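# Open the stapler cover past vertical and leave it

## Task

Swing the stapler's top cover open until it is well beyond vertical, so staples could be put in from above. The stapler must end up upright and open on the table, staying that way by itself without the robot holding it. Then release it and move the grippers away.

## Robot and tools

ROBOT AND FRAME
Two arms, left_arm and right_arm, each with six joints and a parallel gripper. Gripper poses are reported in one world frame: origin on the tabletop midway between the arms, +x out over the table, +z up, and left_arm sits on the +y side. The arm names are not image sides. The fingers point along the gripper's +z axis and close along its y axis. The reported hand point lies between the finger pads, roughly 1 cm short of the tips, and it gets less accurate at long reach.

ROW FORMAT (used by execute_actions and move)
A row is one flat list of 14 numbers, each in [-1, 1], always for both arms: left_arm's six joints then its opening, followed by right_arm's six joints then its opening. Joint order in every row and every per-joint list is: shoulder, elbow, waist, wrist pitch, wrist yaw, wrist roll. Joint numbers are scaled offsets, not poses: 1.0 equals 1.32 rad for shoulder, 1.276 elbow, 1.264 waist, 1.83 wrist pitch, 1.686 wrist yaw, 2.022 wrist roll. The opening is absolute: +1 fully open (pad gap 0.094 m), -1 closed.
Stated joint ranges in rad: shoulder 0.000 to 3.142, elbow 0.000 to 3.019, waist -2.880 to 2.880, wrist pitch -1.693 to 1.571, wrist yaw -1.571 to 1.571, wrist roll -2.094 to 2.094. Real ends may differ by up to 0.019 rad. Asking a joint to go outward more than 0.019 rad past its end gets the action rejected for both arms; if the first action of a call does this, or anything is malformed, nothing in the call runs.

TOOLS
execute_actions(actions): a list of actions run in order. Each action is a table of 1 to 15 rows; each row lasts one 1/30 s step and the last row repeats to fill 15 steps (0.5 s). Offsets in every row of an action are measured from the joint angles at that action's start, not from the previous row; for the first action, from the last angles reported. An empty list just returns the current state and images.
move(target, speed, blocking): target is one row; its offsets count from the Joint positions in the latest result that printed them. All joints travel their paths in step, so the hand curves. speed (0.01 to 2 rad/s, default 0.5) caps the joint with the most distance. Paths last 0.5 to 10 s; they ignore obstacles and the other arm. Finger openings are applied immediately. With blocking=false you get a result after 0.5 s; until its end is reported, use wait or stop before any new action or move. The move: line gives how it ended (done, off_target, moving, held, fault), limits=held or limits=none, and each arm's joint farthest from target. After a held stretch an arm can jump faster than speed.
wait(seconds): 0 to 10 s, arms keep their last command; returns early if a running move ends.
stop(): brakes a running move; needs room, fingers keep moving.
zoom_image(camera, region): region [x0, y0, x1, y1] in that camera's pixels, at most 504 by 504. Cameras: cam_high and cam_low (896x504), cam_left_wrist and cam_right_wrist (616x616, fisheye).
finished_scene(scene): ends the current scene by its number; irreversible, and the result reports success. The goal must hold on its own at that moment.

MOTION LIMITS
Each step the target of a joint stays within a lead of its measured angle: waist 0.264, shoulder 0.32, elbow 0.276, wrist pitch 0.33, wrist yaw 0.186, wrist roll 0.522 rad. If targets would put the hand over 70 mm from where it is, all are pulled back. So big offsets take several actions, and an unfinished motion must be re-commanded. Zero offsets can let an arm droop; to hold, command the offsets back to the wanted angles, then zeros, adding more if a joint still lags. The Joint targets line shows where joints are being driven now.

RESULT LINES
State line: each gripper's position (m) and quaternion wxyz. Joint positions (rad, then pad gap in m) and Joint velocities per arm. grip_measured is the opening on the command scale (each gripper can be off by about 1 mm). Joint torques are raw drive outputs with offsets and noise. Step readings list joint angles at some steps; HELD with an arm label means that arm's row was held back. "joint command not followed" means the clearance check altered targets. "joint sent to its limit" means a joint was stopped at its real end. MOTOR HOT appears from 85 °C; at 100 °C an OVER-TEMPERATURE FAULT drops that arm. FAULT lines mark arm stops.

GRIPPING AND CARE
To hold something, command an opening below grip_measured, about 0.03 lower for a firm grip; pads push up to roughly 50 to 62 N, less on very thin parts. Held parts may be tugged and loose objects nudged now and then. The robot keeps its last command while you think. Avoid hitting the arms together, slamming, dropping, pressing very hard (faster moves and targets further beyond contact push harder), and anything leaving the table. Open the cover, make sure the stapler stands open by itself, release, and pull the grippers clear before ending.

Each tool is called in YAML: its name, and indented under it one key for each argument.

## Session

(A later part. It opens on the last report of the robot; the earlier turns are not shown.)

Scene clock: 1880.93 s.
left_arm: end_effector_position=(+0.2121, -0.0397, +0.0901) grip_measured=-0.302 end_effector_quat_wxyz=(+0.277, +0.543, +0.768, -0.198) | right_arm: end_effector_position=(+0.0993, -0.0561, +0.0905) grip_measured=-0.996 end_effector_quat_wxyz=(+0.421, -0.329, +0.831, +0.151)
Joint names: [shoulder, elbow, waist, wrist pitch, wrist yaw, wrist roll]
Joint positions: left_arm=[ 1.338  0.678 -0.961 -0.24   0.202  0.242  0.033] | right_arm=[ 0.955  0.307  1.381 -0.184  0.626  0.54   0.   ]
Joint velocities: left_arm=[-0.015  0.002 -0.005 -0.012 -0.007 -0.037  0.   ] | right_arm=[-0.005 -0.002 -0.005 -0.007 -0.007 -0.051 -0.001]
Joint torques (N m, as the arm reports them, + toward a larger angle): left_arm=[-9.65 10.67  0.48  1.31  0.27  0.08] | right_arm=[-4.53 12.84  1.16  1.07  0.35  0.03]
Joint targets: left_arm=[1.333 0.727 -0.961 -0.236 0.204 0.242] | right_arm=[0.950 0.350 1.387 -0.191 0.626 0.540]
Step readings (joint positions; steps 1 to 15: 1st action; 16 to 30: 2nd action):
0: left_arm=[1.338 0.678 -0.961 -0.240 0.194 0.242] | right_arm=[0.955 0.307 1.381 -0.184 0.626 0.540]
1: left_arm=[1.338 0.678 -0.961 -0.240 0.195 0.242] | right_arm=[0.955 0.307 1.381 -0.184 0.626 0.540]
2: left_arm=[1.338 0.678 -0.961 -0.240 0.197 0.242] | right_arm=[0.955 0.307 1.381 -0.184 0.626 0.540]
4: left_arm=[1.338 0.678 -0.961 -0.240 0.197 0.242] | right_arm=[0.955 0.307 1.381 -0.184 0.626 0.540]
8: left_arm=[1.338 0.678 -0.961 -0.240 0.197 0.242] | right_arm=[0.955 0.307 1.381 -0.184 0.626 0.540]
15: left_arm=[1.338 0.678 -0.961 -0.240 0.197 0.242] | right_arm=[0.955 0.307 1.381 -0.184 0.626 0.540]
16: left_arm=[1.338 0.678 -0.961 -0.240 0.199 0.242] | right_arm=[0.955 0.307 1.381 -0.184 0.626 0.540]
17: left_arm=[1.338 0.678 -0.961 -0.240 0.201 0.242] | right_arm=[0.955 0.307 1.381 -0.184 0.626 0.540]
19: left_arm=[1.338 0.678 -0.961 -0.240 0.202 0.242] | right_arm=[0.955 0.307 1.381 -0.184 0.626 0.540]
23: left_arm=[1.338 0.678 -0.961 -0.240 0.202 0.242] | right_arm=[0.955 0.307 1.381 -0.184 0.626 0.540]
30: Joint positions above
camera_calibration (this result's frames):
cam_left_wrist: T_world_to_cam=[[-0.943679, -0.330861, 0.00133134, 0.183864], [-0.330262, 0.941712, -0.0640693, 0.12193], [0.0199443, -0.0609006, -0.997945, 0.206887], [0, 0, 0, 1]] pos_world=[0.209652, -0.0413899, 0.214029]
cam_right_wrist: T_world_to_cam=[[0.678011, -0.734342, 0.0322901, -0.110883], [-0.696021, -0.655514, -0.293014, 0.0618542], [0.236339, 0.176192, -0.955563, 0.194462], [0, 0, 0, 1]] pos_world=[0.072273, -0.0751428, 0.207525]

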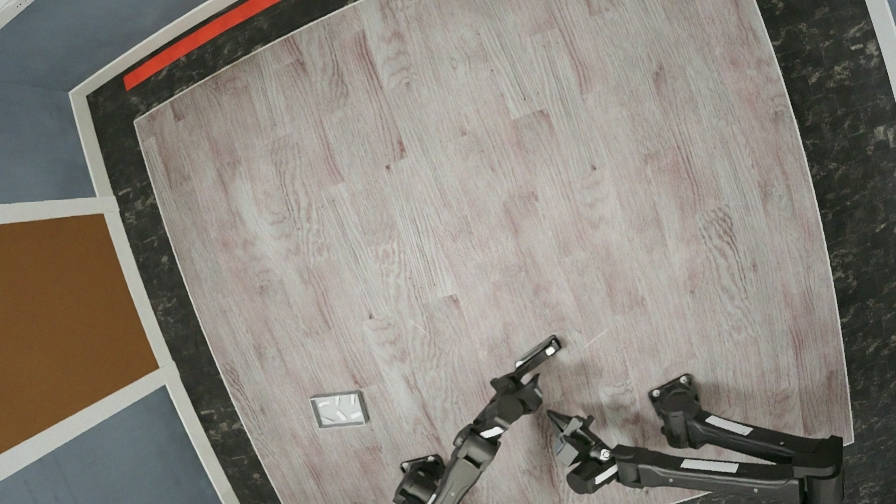

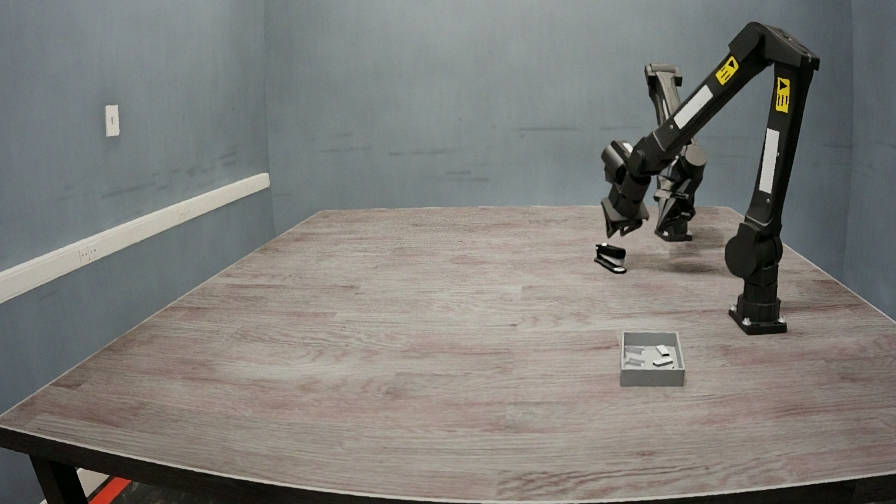

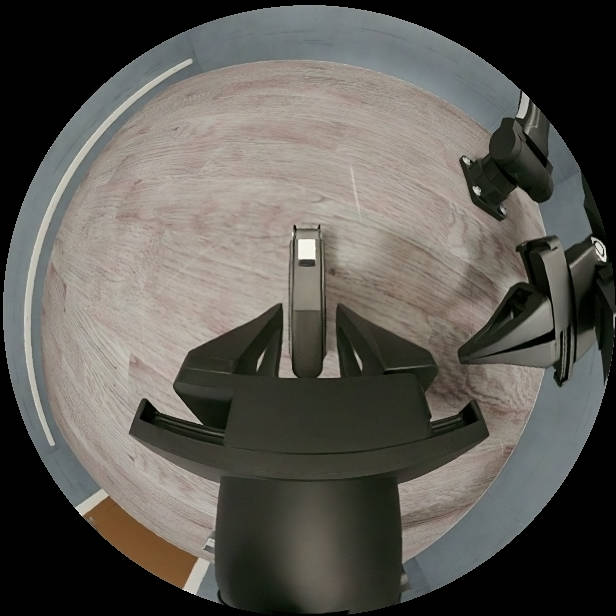

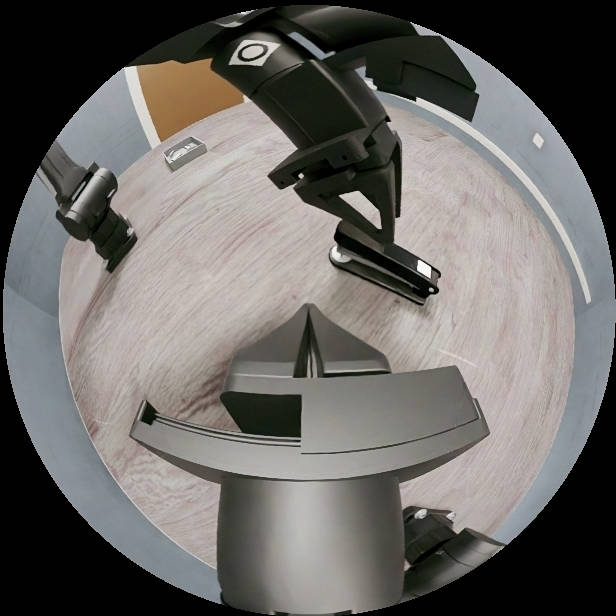

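zoom_image:
  camera: "cam_right_wrist"
  region: [300, 190, 480, 330]

zoom_image:
  camera: "cam_low"
  region: [560, 210, 680, 290]

Region (300, 190, 480, 330) of cam_right_wrist's 616x616 image, scaled by 2.800, with more detail than that image has.

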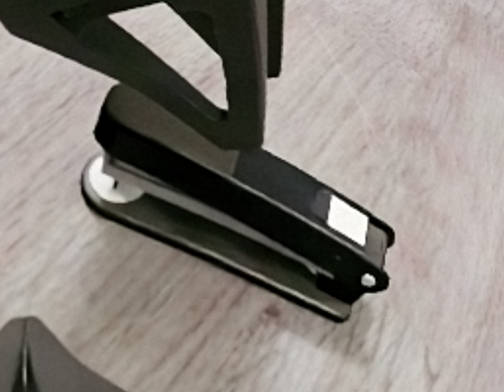

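Region (560, 210, 680, 290) of cam_low's 896x504 image, scaled by 4.200, with more detail than that image has.

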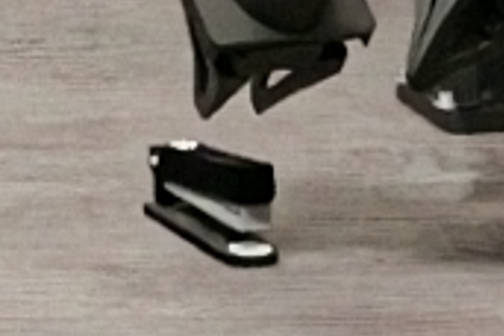

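move:
  target: [-0.2136,-0.2821,0.1313,0.2306,0.1246,0.005,-0.15, -0.004,0.034,0.005,-0.004,0,0,-1]
  speed: 0.5

Scene clock: 1957.43 s.
left_arm: end_effector_position=(+0.1863, +0.0345, +0.1090) grip_measured=-0.152 end_effector_quat_wxyz=(+0.402, +0.500, +0.709, -0.293) | right_arm: end_effector_position=(+0.0993, -0.0561, +0.0905) grip_measured=-0.996 end_effector_quat_wxyz=(+0.421, -0.329, +0.831, +0.151)
Joint names: [shoulder, elbow, waist, wrist pitch, wrist yaw, wrist roll]
Joint positions: left_arm=[ 1.062  0.322 -0.806  0.157  0.41   0.242  0.04 ] | right_arm=[ 0.955  0.307  1.381 -0.184  0.626  0.54   0.   ]
Joint velocities: left_arm=[-0.015 -0.007 -0.005 -0.017 -0.007  0.007 -0.   ] | right_arm=[-0.024 -0.007 -0.005 -0.022  0.051  0.037  0.001]
Joint torques (N m, as the arm reports them, + toward a larger angle): left_arm=[-4.9   6.61  1.3   2.3   0.31  0.17] | right_arm=[-4.55 12.85  1.15  1.09  0.35  0.04]
Joint targets: left_arm=[1.057 0.318 -0.795 0.182 0.412 0.252] | right_arm=[0.950 0.350 1.387 -0.191 0.626 0.540]
move: off_target (left_arm, right_arm); limits=none; left_arm: farthest joint: the wrist pitch, 0.025 radians from its target (0.422 radians at the start); right_arm: farthest joint: the elbow, 0.043 radians from its target (0.043 radians at the start)
camera_calibration (this result's frames):
cam_left_wrist: T_world_to_cam=[[-0.944235, -0.329109, 0.0104008, 0.183072], [-0.30577, 0.86468, -0.398539, 0.0793393], [0.12217, -0.379495, -0.917092, 0.213831], [0, 0, 0, 1]] pos_world=[0.170999, 0.0727954, 0.225818]
cam_right_wrist: T_world_to_cam=[[0.678011, -0.734342, 0.0322901, -0.110883], [-0.696021, -0.655514, -0.293014, 0.0618542], [0.236339, 0.176192, -0.955563, 0.194462], [0, 0, 0, 1]] pos_world=[0.072273, -0.0751428, 0.207525]

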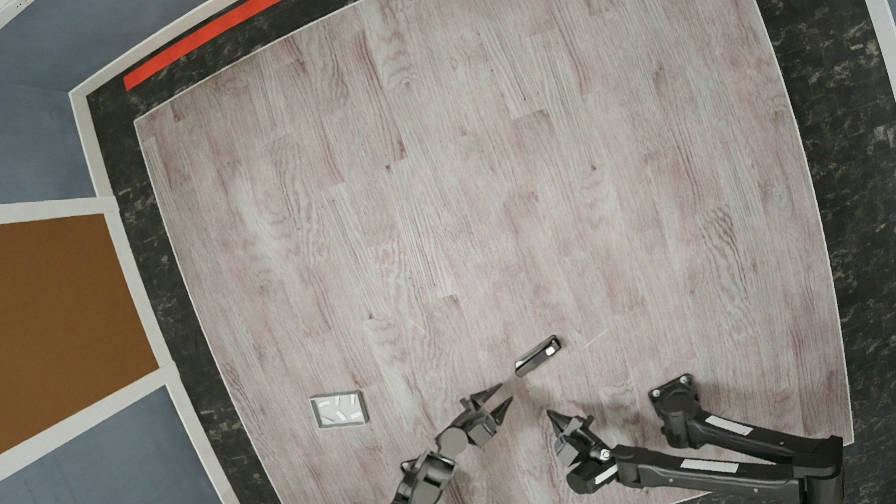

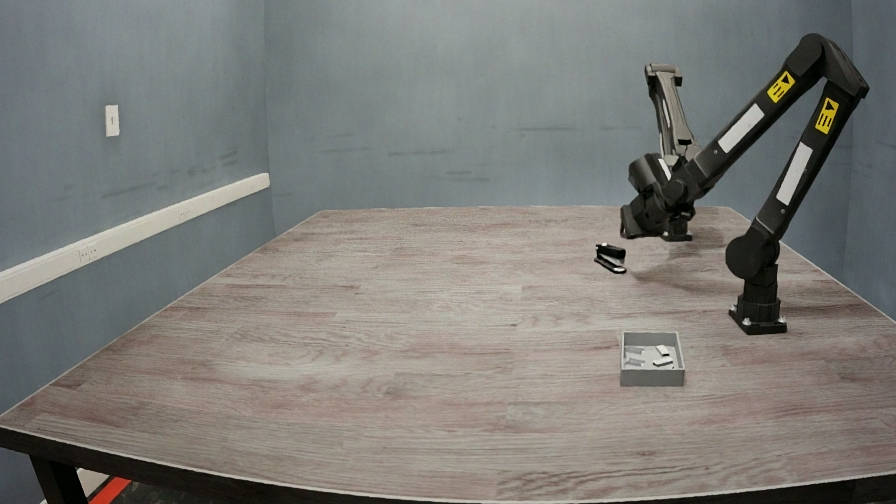

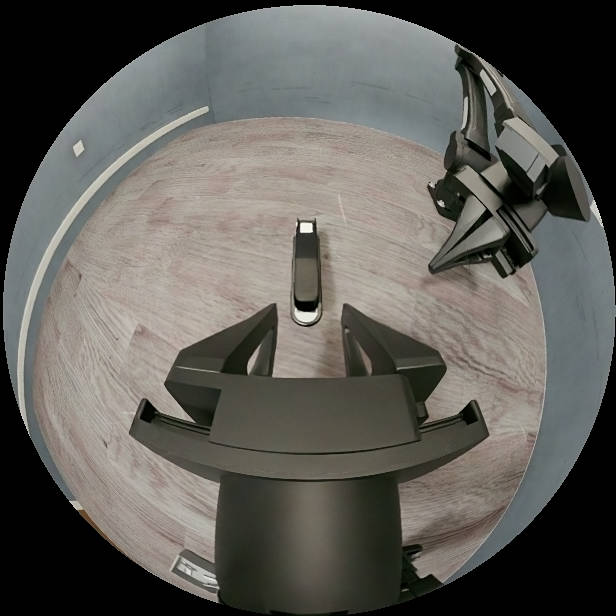

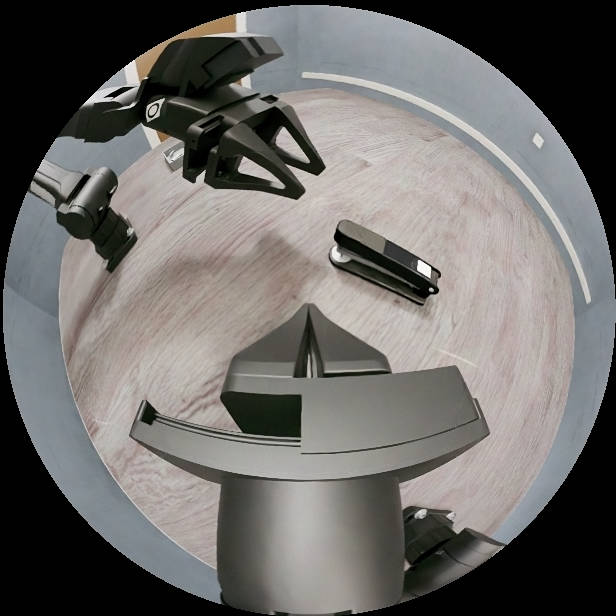

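move:
  target: [0.641,-0.087,0.019,0.7344,0.0433,-0.079,-0.15, 0.21,0.4338,-0.754,-0.4645,-0.6726,-0.899,0.0]
  speed: 0.6

Scene clock: 1965.73 s.
left_arm: end_effector_position=(+0.1935, +0.0185, +0.0383) grip_measured=-0.152 end_effector_quat_wxyz=(+0.517, +0.446, +0.628, -0.372) | right_arm: end_effector_position=(+0.2234, -0.1023, +0.1404) grip_measured=-0.001 end_effector_quat_wxyz=(-0.151, +0.786, -0.561, -0.211)
Joint names: [shoulder, elbow, waist, wrist pitch, wrist yaw, wrist roll]
Joint positions: left_arm=[ 1.906  0.218 -0.794  1.475  0.48   0.093  0.04 ] | right_arm=[ 1.209  0.816  0.432 -1.026 -0.505 -1.268  0.047]
Joint velocities: left_arm=[-0.015 -0.002 -0.015  0.002  0.066 -0.007 -0.   ] | right_arm=[-0.015  0.002 -0.024  0.007  0.051  0.007  0.001]
Joint torques (N m, as the arm reports them, + toward a larger angle): left_arm=[-8.82 -0.17  1.49  2.49  0.19 -0.03] | right_arm=[-7.23 13.33  0.31  0.21 -0.65 -0.08]
Joint targets: left_arm=[1.908 0.211 -0.782 1.501 0.483 0.082] | right_arm=[1.233 0.861 0.428 -1.034 -0.508 -1.278]
move: off_target (left_arm, right_arm); limits=none; left_arm: farthest joint: the wrist pitch, 0.026 radians from its target (1.344 radians at the start); right_arm: farthest joint: the elbow, 0.045 radians from its target (0.553 radians at the start)
camera_calibration (this result's frames):
cam_left_wrist: T_world_to_cam=[[-0.945732, -0.324929, 0.00337159, 0.185837], [-0.239665, 0.690482, -0.682492, 0.0685219], [0.219433, -0.646263, -0.730885, 0.121074], [0, 0, 0, 1]] pos_world=[0.165607, 0.091316, 0.13463]
cam_right_wrist: T_world_to_cam=[[0.943792, 0.330489, 0.00579869, -0.177346], [0.328106, -0.938823, 0.104674, -0.181009], [0.0400376, -0.0968879, -0.99449, 0.242293], [0, 0, 0, 1]] pos_world=[0.217068, -0.087849, 0.260933]

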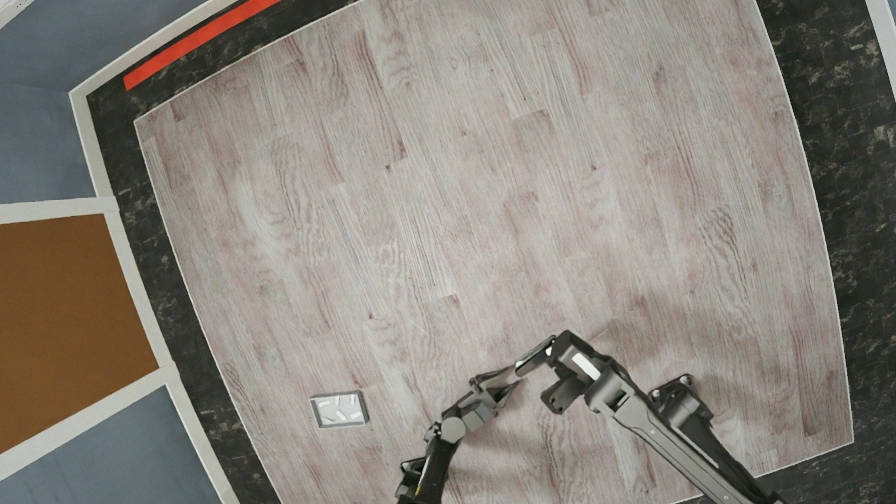

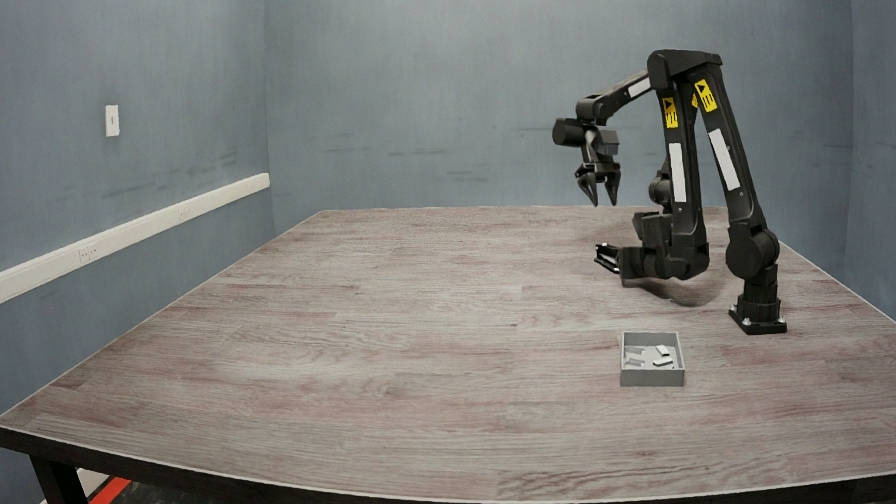

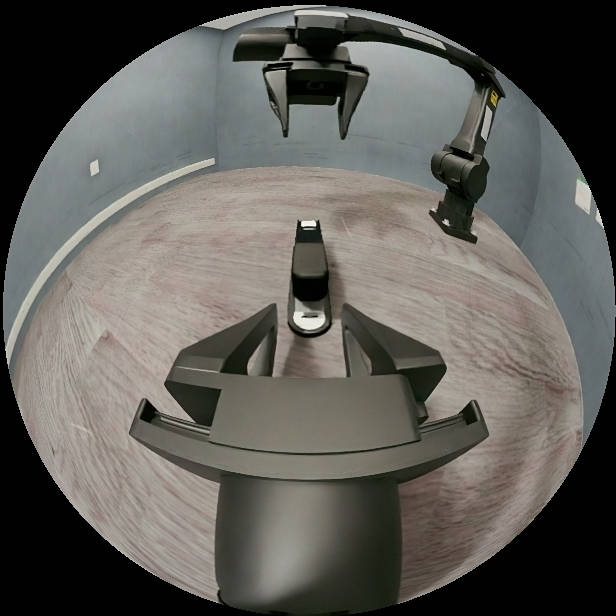

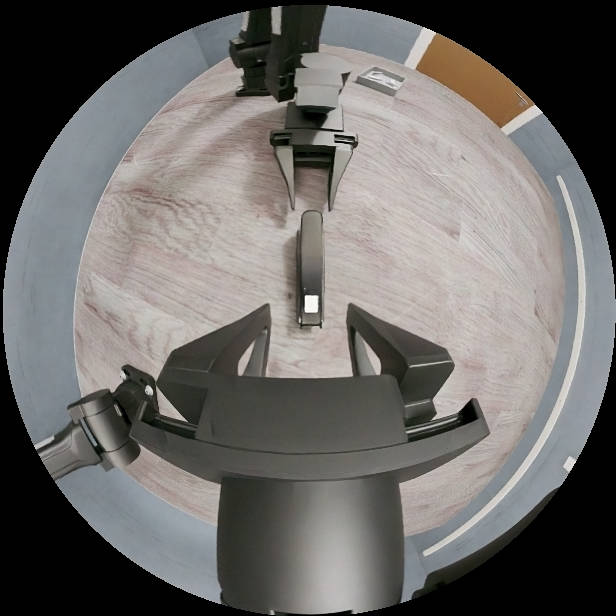

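move:
  target: [-0.0394,0.112,-0.0633,-0.0541,-0.0457,-0.0134,-0.15, 0.0848,-0.0776,0.0095,0.107,0,0,0.1]
  speed: 0.15

Scene clock: 1979.77 s.
left_arm: end_effector_position=(+0.2185, -0.0304, +0.0584) grip_measured=-0.152 end_effector_quat_wxyz=(+0.544, +0.440, +0.609, -0.375) | right_arm: end_effector_position=(+0.2247, -0.1004, +0.0832) grip_measured=+0.099 end_effector_quat_wxyz=(-0.152, +0.787, -0.560, -0.211)
Joint names: [shoulder, elbow, waist, wrist pitch, wrist yaw, wrist roll]
Joint positions: left_arm=[ 1.87   0.343 -0.863  1.388  0.405  0.078  0.04 ] | right_arm=[ 1.3    0.723  0.434 -0.84  -0.505 -1.269  0.052]
Joint velocities: left_arm=[-0.015  0.012 -0.005 -0.002 -0.081  0.081 -0.001] | right_arm=[-0.024  0.007 -0.005 -0.002  0.007 -0.051 -0.001]
Joint torques (N m, as the arm reports them, + toward a larger angle): left_arm=[-11.43   3.04  -0.11   1.2   -0.05  -0.05] | right_arm=[-8.06  8.11  1.43  0.88 -0.53  0.04]
Joint targets: left_arm=[1.854 0.362 -0.874 1.376 0.403 0.066] | right_arm=[1.321 0.716 0.444 -0.830 -0.505 -1.268]
move: off_target (right_arm); limits=none; left_arm: farthest joint: the elbow, 0.018 radians from its target (0.143 radians at the start); right_arm: farthest joint: the shoulder, 0.021 radians from its target (0.112 radians at the start)
camera_calibration (this result's frames):
cam_left_wrist: T_world_to_cam=[[-0.942647, -0.33285, -0.0250372, 0.194242], [-0.21203, 0.655033, -0.725241, 0.117326], [0.257797, -0.678338, -0.68804, 0.0867408], [0, 0, 0, 1]] pos_world=[0.185617, 0.0466405, 0.149634]
cam_right_wrist: T_world_to_cam=[[0.9428, 0.333263, 0.00802641, -0.178511], [0.330671, -0.937977, 0.104195, -0.174204], [0.0422529, -0.095581, -0.994524, 0.185223], [0, 0, 0, 1]] pos_world=[0.218078, -0.0862042, 0.203793]

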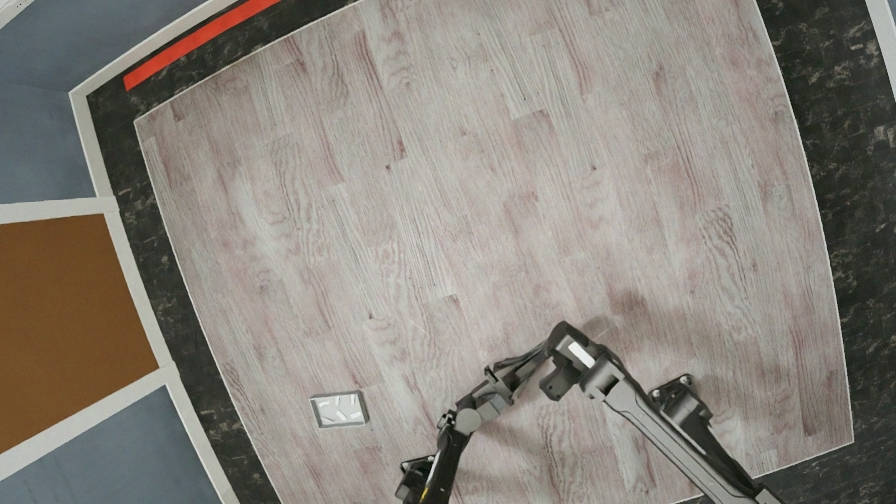

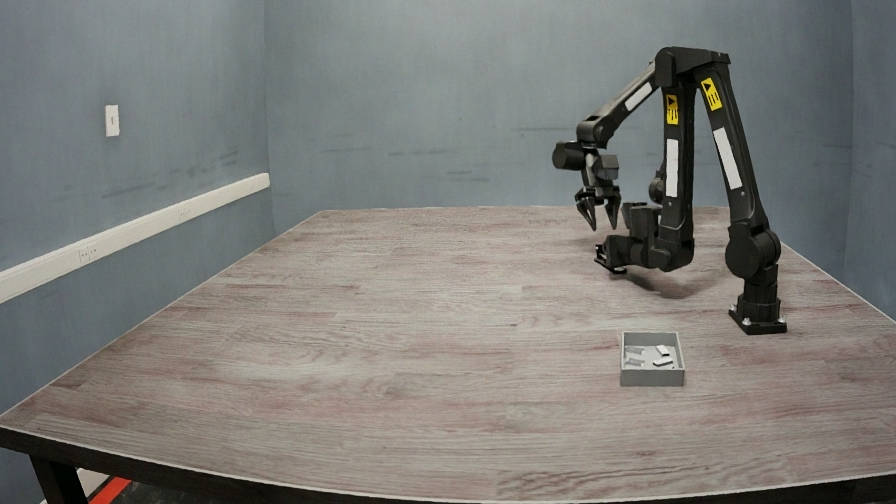

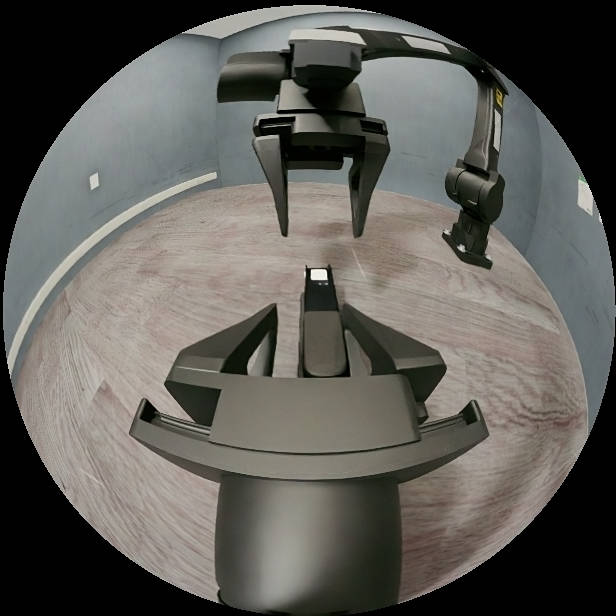

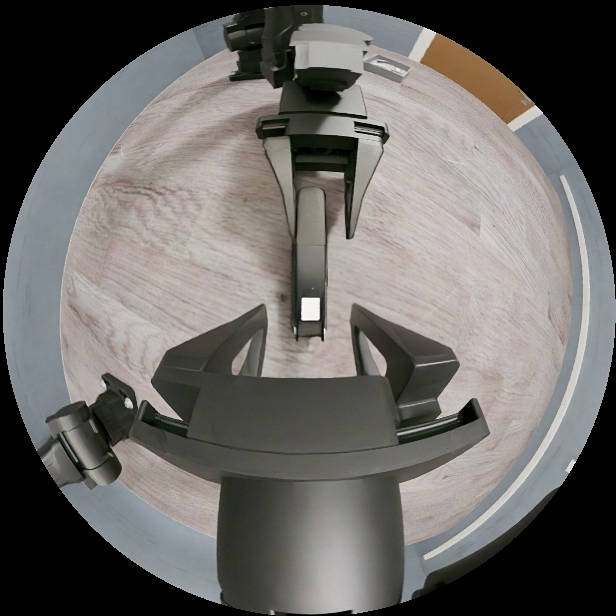

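move:
  target: [0.0106,-0.0227,-0.011,-0.0158,0,0,0.0, 0.1356,-0.0737,0.0095,0.1377,0,0,0.1]
  speed: 0.15

Scene clock: 1987.50 s.
left_arm: end_effector_position=(+0.2112, -0.0234, +0.0460) grip_measured=-0.002 end_effector_quat_wxyz=(+0.526, +0.443, +0.623, -0.372) | right_arm: end_effector_position=(+0.2239, -0.1001, +0.0129) grip_measured=+0.099 end_effector_quat_wxyz=(-0.151, +0.787, -0.559, -0.211)
Joint names: [shoulder, elbow, waist, wrist pitch, wrist yaw, wrist roll]
Joint positions: left_arm=[ 1.878  0.322 -0.864  1.371  0.405  0.077  0.047] | right_arm=[ 1.457  0.635  0.436 -0.598 -0.505 -1.269  0.052]
Joint velocities: left_arm=[-0.005 -0.007  0.005 -0.017  0.022 -0.081 -0.001] | right_arm=[-0.005 -0.012 -0.005 -0.012 -0.051 -0.007  0.   ]
Joint torques (N m, as the arm reports them, + toward a larger angle): left_arm=[-9.48  0.84 -0.4   1.17  0.07  0.08] | right_arm=[-9.02  6.58  1.45  0.89 -0.53  0.04]
Joint targets: left_arm=[1.884 0.314 -0.877 1.359 0.405 0.078] | right_arm=[1.479 0.629 0.446 -0.588 -0.505 -1.269]
move: off_target (right_arm); limits=none; left_arm: farthest joint: the waist, 0.013 radians from its target (0.014 radians at the start); right_arm: farthest joint: the shoulder, 0.022 radians from its target (0.179 radians at the start)
camera_calibration (this result's frames):
cam_left_wrist: T_world_to_cam=[[-0.943506, -0.331299, -0.0061975, 0.18877], [-0.233916, 0.679185, -0.695695, 0.106035], [0.234692, -0.654942, -0.718311, 0.0917774], [0, 0, 0, 1]] pos_world=[0.181369, 0.0506306, 0.140863]
cam_right_wrist: T_world_to_cam=[[0.942048, 0.335429, 0.00581238, -0.176854], [0.333014, -0.937083, 0.104774, -0.166693], [0.0405908, -0.0967662, -0.994479, 0.115574], [0, 0, 0, 1]] pos_world=[0.217424, -0.0856997, 0.133428]

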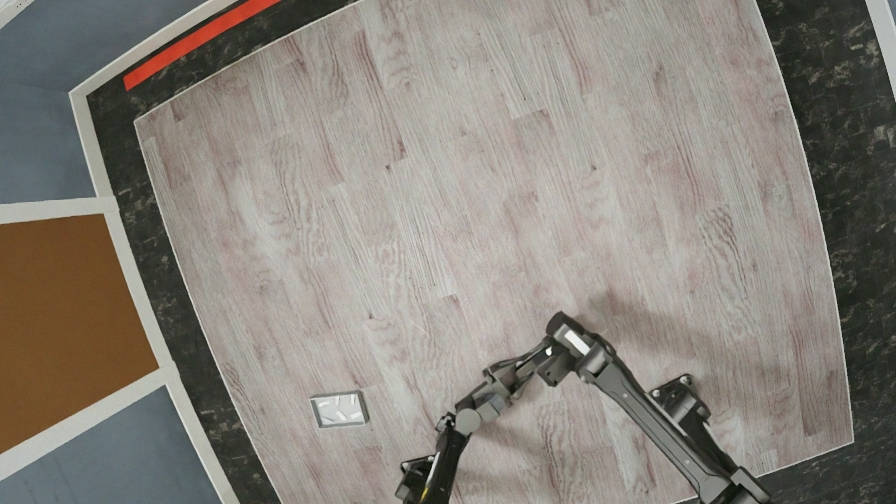

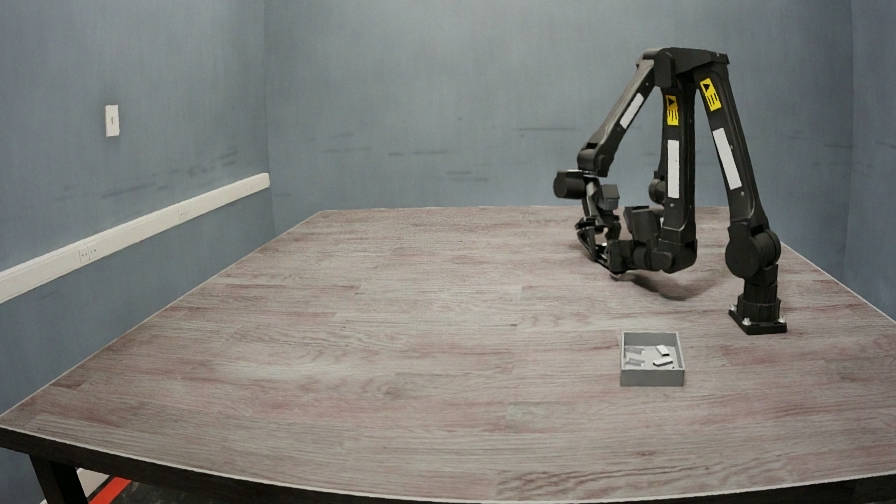

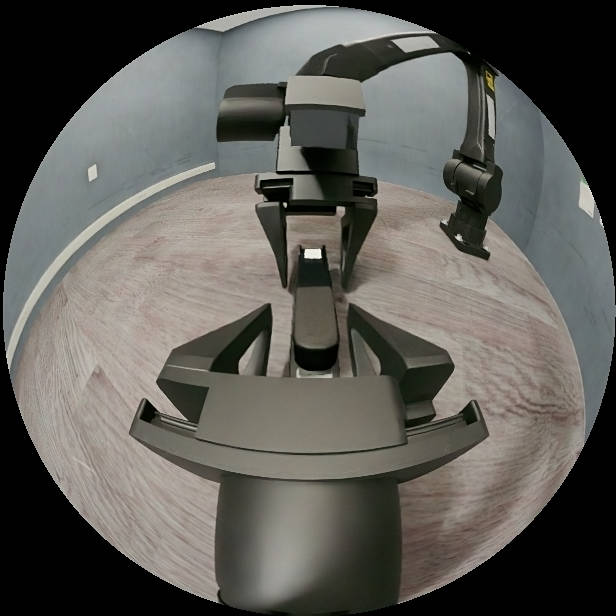

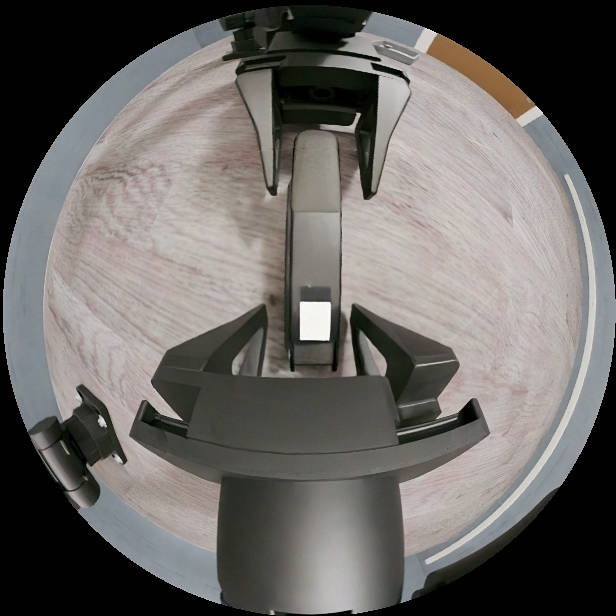

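execute_actions:
  actions:
    - [[0.0,0.0,-0.0198,0.0,0,0,0.0, 0.010,0.005,0.004,0.003,0,0,-0.25]]
    - [[0,0,0,0,0,0,0.0, 0,0,0,0,0,0,-0.36]]
    - [[0,0,0,0,0,0,0.0, 0,0,0,0,0,0,-0.44]]

Scene clock: 1997.30 s.
left_arm: end_effector_position=(+0.2059, -0.0269, +0.0460) grip_measured=-0.002 end_effector_quat_wxyz=(+0.524, +0.448, +0.620, -0.375) | right_arm: end_effector_position=(+0.2231, -0.0990, +0.0141) grip_measured=-0.439 end_effector_quat_wxyz=(-0.153, +0.787, -0.558, -0.215)
Joint names: [shoulder, elbow, waist, wrist pitch, wrist yaw, wrist roll]
Joint positions: left_arm=[ 1.878  0.322 -0.879  1.371  0.405  0.077  0.047] | right_arm=[ 1.455  0.635  0.436 -0.599 -0.514 -1.269  0.026]
Joint velocities: left_arm=[-0.024  0.007  0.005  0.012 -0.037  0.051  0.001] | right_arm=[ 0.005  0.007 -0.005  0.002  0.007  0.037 -0.   ]
Joint torques (N m, as the arm reports them, + toward a larger angle): left_arm=[-9.96  1.43  0.6   1.54  0.06  0.07] | right_arm=[-10.95   7.11   0.66   0.56  -0.31   0.04]
Joint targets: left_arm=[1.878 0.322 -0.879 1.371 0.405 0.077] | right_arm=[1.455 0.635 0.436 -0.597 -0.509 -1.269]
Step readings (joint positions; steps 1 to 15: 1st action; 16 to 30: 2nd action; 31 to 45: 3rd action):
0: left_arm=[1.878 0.322 -0.864 1.371 0.405 0.077] | right_arm=[1.457 0.635 0.436 -0.598 -0.505 -1.269]
1: left_arm=[1.878 0.322 -0.865 1.371 0.405 0.077] | right_arm=[1.457 0.635 0.436 -0.598 -0.505 -1.269]
2: left_arm=[1.878 0.322 -0.867 1.371 0.405 0.077] | right_arm=[1.457 0.635 0.436 -0.598 -0.505 -1.269]
4: left_arm=[1.878 0.322 -0.874 1.371 0.405 0.077] | right_arm=[1.457 0.635 0.436 -0.598 -0.505 -1.269]
8: left_arm=[1.878 0.322 -0.879 1.371 0.405 0.077] | right_arm=[1.457 0.635 0.436 -0.598 -0.505 -1.269]
15: left_arm=[1.878 0.322 -0.879 1.371 0.405 0.077] | right_arm=[1.457 0.635 0.436 -0.598 -0.505 -1.269]
16: left_arm=[1.878 0.322 -0.879 1.371 0.405 0.077] | right_arm=[1.457 0.635 0.436 -0.597 -0.505 -1.269]
17: left_arm=[1.878 0.322 -0.879 1.371 0.405 0.077] | right_arm=[1.457 0.635 0.436 -0.597 -0.508 -1.269]
19: left_arm=[1.878 0.322 -0.879 1.371 0.405 0.077] | right_arm=[1.455 0.635 0.436 -0.597 -0.509 -1.269]
23: left_arm=[1.878 0.322 -0.879 1.371 0.405 0.077] | right_arm=[1.455 0.635 0.436 -0.597 -0.509 -1.269]
30: left_arm=[1.878 0.322 -0.879 1.371 0.405 0.077] | right_arm=[1.455 0.635 0.436 -0.597 -0.509 -1.269]
31: left_arm=[1.878 0.322 -0.879 1.371 0.405 0.077] | right_arm=[1.455 0.635 0.436 -0.598 -0.512 -1.269]
32: left_arm=[1.878 0.322 -0.879 1.371 0.405 0.077] | right_arm=[1.455 0.635 0.436 -0.599 -0.514 -1.269]
34: left_arm=[1.878 0.322 -0.879 1.371 0.405 0.077] | right_arm=[1.455 0.635 0.436 -0.599 -0.514 -1.269]
38: left_arm=[1.878 0.322 -0.879 1.371 0.405 0.077] | right_arm=[1.455 0.635 0.436 -0.599 -0.514 -1.269]
45: Joint positions above
camera_calibration (this result's frames):
cam_left_wrist: T_world_to_cam=[[-0.948209, -0.317587, -0.0061975, 0.183924], [-0.224047, 0.682504, -0.695695, 0.105248], [0.225174, -0.658275, -0.718311, 0.092582], [0, 0, 0, 1]] pos_world=[0.177132, 0.0475246, 0.140863]
cam_right_wrist: T_world_to_cam=[[0.941605, 0.336686, 0.00463102, -0.176252], [0.334725, -0.937436, 0.095774, -0.165796], [0.0365871, -0.0886312, -0.995392, 0.11865], [0, 0, 0, 1]] pos_world=[0.217115, -0.0855653, 0.134799]

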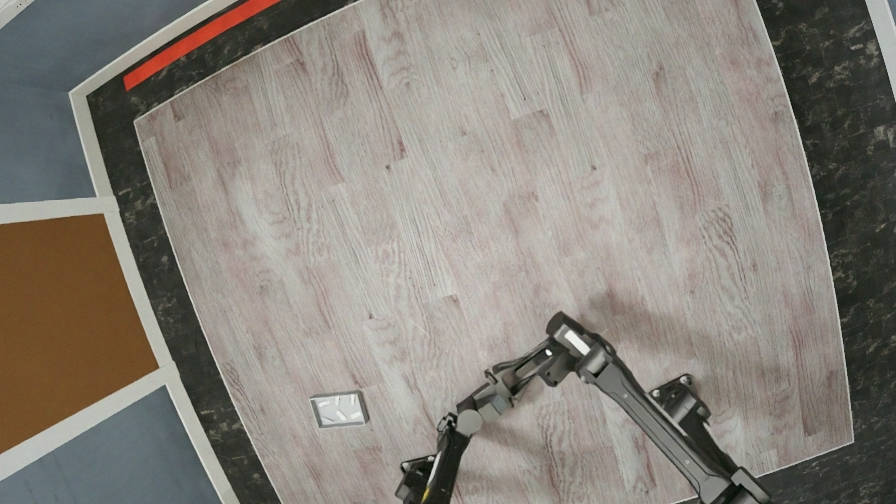

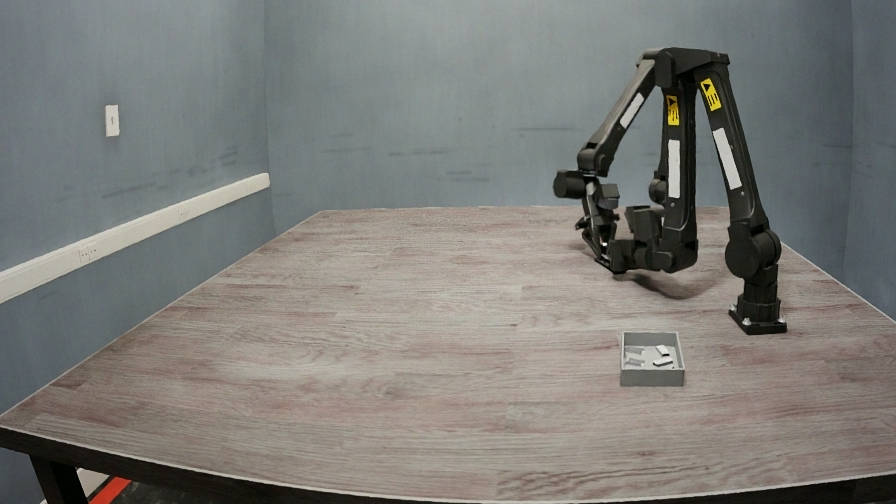

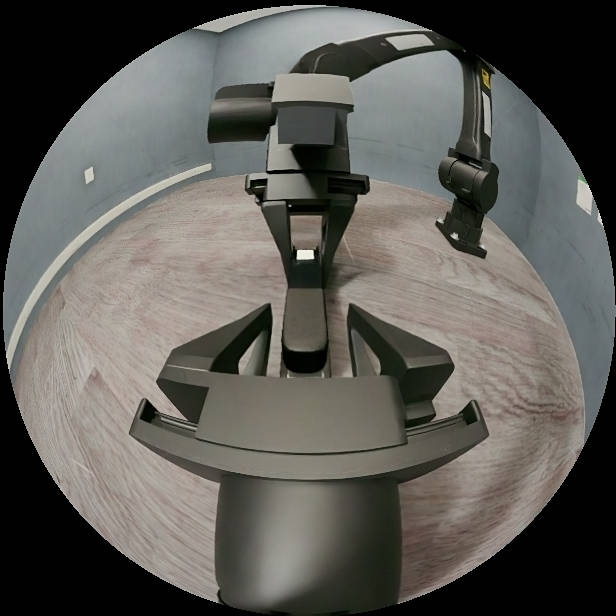

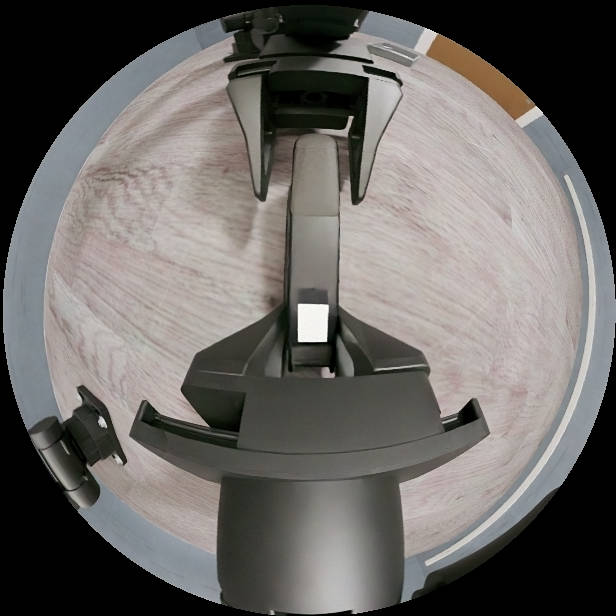

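execute_actions:
  actions:
    - [[0.0,0.0,0.012,0.0,0,0,0.0, 0.02,-0.01,0,0,0.01,0,-0.44],[0.0,0.0,0.012,0.0,0,0,0.0, 0.03,-0.015,0,0,0.016,0,-0.44],[0.0,0.0,0.012,0.0,0,0,0.0, 0.04,-0.02,0,0,0.022,0,-0.44],[0.0,0.0,0.012,0.0,0,0,0.0, 0.045,-0.024,0,0,0.026,0,-0.44]]

Scene clock: 2007.67 s.
left_arm: end_effector_position=(+0.2069, -0.0262, +0.0460) grip_measured=-0.002 end_effector_quat_wxyz=(+0.524, +0.447, +0.621, -0.375) | right_arm: end_effector_position=(+0.2240, -0.1001, +0.0133) grip_measured=-0.439 end_effector_quat_wxyz=(-0.151, +0.787, -0.560, -0.211)
Joint names: [shoulder, elbow, waist, wrist pitch, wrist yaw, wrist roll]
Joint positions: left_arm=[ 1.878  0.322 -0.876  1.371  0.405  0.077  0.047] | right_arm=[ 1.455  0.635  0.436 -0.599 -0.504 -1.267  0.026]
Joint velocities: left_arm=[-0.015 -0.002 -0.015  0.007  0.051 -0.007 -0.   ] | right_arm=[-0.005 -0.002 -0.015 -0.012 -0.007 -0.037 -0.001]
Joint torques (N m, as the arm reports them, + toward a larger angle): left_arm=[-9.89  1.44  1.4   1.58  0.06  0.07] | right_arm=[-5.76  4.48  0.67  0.52  0.94  0.02]
Joint targets: left_arm=[1.878 0.322 -0.864 1.371 0.405 0.077] | right_arm=[1.514 0.604 0.436 -0.599 -0.470 -1.269]
Step readings (joint positions):
0: left_arm=[1.878 0.322 -0.879 1.371 0.405 0.077] | right_arm=[1.455 0.635 0.436 -0.599 -0.514 -1.269]
1: left_arm=[1.878 0.322 -0.879 1.371 0.405 0.077] | right_arm=[1.455 0.635 0.436 -0.599 -0.514 -1.269]
2: left_arm=[1.878 0.322 -0.878 1.371 0.405 0.077] | right_arm=[1.455 0.635 0.436 -0.599 -0.511 -1.269]
4: left_arm=[1.878 0.322 -0.877 1.371 0.405 0.077] | right_arm=[1.455 0.635 0.436 -0.599 -0.505 -1.269]
8: left_arm=[1.878 0.322 -0.876 1.371 0.405 0.077] | right_arm=[1.455 0.635 0.436 -0.599 -0.504 -1.267]
15: Joint positions above
camera_calibration (this result's frames):
cam_left_wrist: T_world_to_cam=[[-0.947357, -0.320118, -0.0061975, 0.184818], [-0.225868, 0.681903, -0.695695, 0.105389], [0.226931, -0.657672, -0.718311, 0.0924375], [0, 0, 0, 1]] pos_world=[0.177916, 0.0480921, 0.140863]
cam_right_wrist: T_world_to_cam=[[0.942636, 0.333767, 0.00615477, -0.177288], [0.331311, -0.937639, 0.105201, -0.1665], [0.0408834, -0.0971268, -0.994432, 0.115869], [0, 0, 0, 1]] pos_world=[0.217544, -0.0856895, 0.133831]

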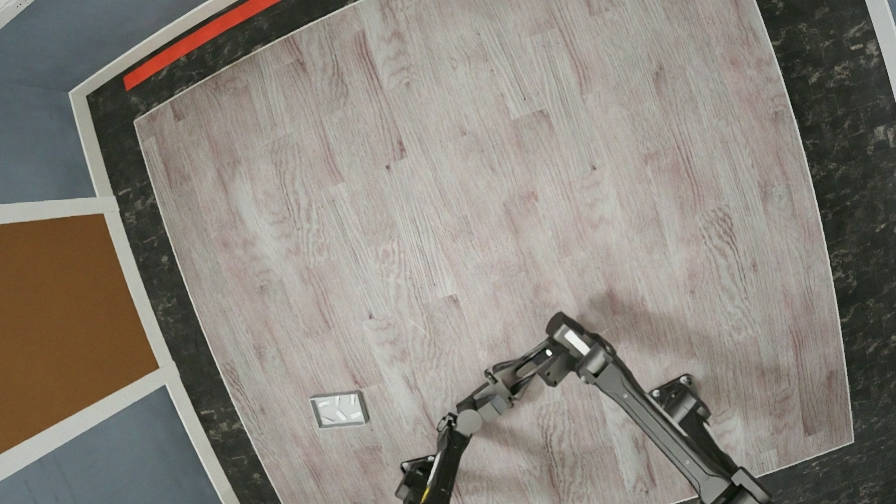

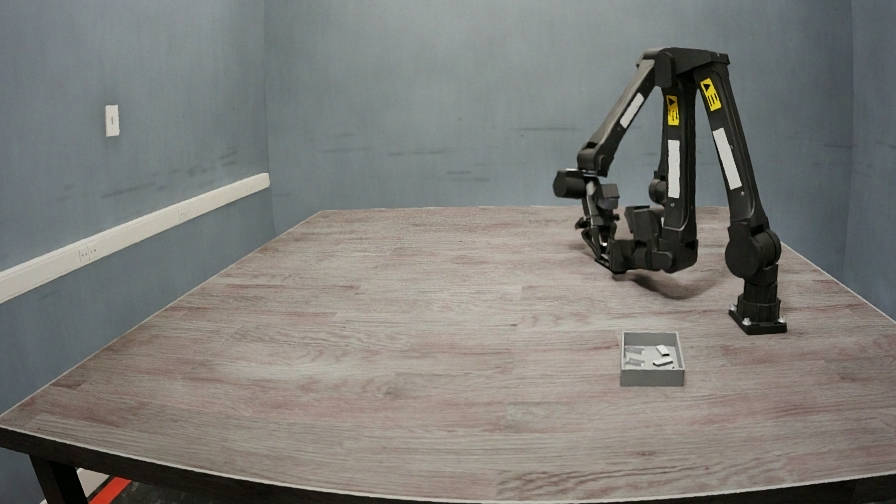

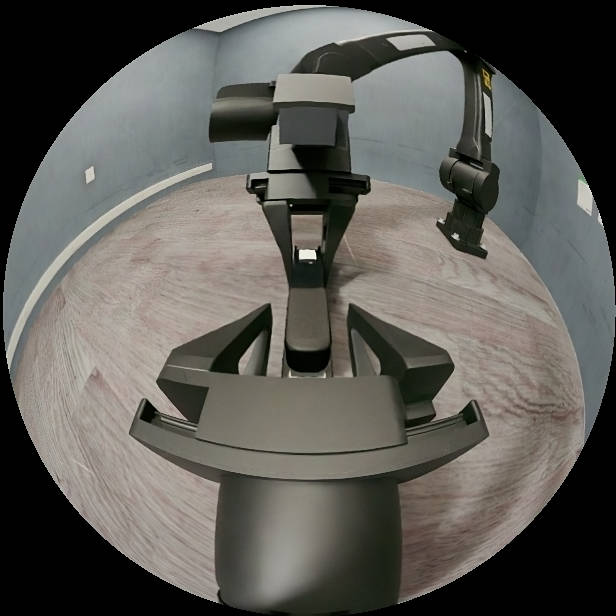

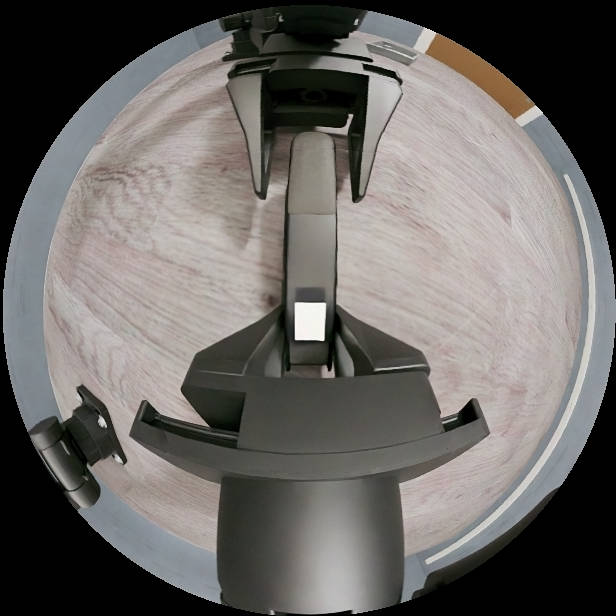

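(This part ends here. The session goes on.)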